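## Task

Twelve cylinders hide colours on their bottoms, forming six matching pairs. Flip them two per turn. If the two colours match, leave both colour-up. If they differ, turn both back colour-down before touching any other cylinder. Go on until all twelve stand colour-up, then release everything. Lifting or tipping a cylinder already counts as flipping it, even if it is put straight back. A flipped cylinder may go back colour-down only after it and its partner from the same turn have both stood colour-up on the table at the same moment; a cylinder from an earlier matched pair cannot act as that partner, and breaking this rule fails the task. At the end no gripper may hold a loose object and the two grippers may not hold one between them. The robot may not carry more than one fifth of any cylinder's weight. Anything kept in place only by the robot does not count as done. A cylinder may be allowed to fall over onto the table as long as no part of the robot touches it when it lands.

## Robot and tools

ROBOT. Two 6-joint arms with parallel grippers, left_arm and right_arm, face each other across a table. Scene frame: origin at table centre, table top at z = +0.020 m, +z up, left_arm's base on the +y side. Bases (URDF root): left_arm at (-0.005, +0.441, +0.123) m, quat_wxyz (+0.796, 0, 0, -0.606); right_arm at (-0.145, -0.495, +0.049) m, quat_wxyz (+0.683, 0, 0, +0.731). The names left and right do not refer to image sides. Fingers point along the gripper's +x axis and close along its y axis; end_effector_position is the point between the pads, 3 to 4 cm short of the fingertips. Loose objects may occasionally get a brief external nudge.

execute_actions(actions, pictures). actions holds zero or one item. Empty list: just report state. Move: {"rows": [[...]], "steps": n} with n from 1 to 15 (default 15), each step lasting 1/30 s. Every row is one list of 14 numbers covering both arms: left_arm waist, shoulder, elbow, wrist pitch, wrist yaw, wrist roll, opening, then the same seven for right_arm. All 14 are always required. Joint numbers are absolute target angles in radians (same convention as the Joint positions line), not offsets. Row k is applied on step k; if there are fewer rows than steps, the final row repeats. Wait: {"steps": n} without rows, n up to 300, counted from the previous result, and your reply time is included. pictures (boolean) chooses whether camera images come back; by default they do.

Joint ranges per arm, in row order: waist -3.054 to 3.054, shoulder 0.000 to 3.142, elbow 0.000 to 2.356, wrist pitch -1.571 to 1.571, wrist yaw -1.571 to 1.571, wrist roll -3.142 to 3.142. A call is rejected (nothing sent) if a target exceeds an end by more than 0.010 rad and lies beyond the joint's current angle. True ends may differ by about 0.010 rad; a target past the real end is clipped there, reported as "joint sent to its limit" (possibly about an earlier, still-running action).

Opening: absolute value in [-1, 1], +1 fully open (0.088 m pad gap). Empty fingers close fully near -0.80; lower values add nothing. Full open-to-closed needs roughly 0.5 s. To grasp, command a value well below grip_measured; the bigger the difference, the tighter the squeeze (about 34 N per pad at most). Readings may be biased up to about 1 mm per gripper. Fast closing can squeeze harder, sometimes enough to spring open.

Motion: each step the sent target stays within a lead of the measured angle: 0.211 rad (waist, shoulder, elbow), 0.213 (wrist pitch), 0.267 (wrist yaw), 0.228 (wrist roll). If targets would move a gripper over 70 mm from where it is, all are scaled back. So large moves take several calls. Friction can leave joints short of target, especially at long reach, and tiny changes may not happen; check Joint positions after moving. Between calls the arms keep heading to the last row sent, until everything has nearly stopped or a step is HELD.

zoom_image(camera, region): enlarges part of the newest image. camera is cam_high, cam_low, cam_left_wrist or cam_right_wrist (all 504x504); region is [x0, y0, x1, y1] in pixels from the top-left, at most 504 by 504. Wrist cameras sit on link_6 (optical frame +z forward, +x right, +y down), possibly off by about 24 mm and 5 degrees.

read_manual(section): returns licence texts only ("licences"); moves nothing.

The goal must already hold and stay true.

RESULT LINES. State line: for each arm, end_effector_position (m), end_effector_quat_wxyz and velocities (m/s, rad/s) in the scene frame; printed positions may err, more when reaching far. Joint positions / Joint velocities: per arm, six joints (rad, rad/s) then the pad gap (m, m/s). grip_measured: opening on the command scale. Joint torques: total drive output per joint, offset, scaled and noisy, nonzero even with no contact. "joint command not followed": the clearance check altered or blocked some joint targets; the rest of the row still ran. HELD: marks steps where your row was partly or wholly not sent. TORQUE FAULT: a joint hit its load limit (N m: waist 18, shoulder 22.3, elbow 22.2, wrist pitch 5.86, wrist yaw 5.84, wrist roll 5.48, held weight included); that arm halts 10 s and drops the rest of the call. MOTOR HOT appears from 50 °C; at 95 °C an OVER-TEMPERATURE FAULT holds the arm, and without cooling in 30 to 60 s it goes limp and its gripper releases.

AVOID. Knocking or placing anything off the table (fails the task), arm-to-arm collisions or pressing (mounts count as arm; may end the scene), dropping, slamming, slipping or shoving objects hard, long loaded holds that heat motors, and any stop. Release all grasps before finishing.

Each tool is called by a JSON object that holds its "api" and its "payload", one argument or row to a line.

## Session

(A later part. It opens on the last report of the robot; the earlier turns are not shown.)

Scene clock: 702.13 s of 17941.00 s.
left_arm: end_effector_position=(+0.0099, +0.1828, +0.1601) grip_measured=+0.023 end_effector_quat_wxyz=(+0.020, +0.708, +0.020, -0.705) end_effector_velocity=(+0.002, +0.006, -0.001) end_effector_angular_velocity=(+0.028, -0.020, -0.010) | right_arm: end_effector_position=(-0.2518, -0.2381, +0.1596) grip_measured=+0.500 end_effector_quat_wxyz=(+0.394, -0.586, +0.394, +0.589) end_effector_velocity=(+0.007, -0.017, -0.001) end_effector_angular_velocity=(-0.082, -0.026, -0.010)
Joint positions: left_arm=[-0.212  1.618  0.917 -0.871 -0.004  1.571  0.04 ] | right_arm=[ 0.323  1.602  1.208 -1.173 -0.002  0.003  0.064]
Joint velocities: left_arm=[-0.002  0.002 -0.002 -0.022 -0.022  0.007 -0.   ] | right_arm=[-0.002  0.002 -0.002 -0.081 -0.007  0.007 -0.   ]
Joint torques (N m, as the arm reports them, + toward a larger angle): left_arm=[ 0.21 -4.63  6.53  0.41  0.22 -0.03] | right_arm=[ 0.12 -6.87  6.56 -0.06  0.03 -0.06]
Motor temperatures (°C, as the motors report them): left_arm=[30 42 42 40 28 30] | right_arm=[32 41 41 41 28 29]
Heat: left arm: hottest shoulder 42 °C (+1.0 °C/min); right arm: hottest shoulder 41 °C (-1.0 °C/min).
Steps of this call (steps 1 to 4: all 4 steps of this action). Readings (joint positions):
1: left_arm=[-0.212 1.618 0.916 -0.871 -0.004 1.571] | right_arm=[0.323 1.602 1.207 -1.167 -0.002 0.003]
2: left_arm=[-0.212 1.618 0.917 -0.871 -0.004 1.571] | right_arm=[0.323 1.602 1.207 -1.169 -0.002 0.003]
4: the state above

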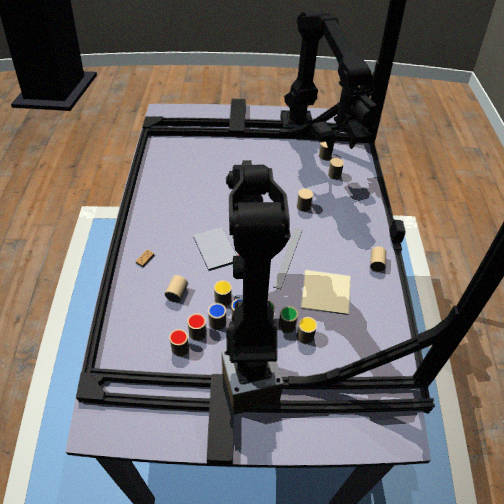

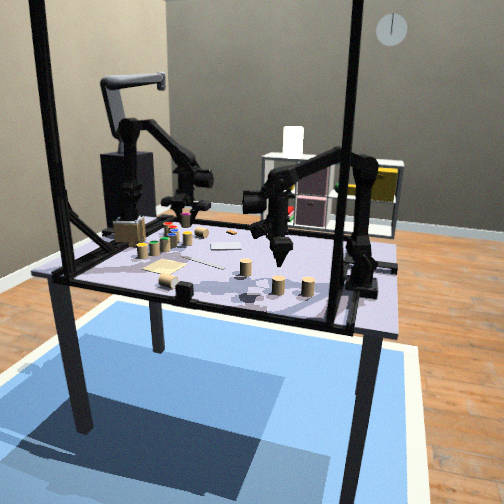

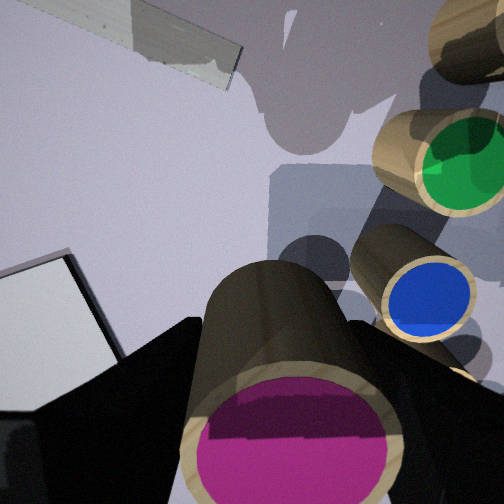

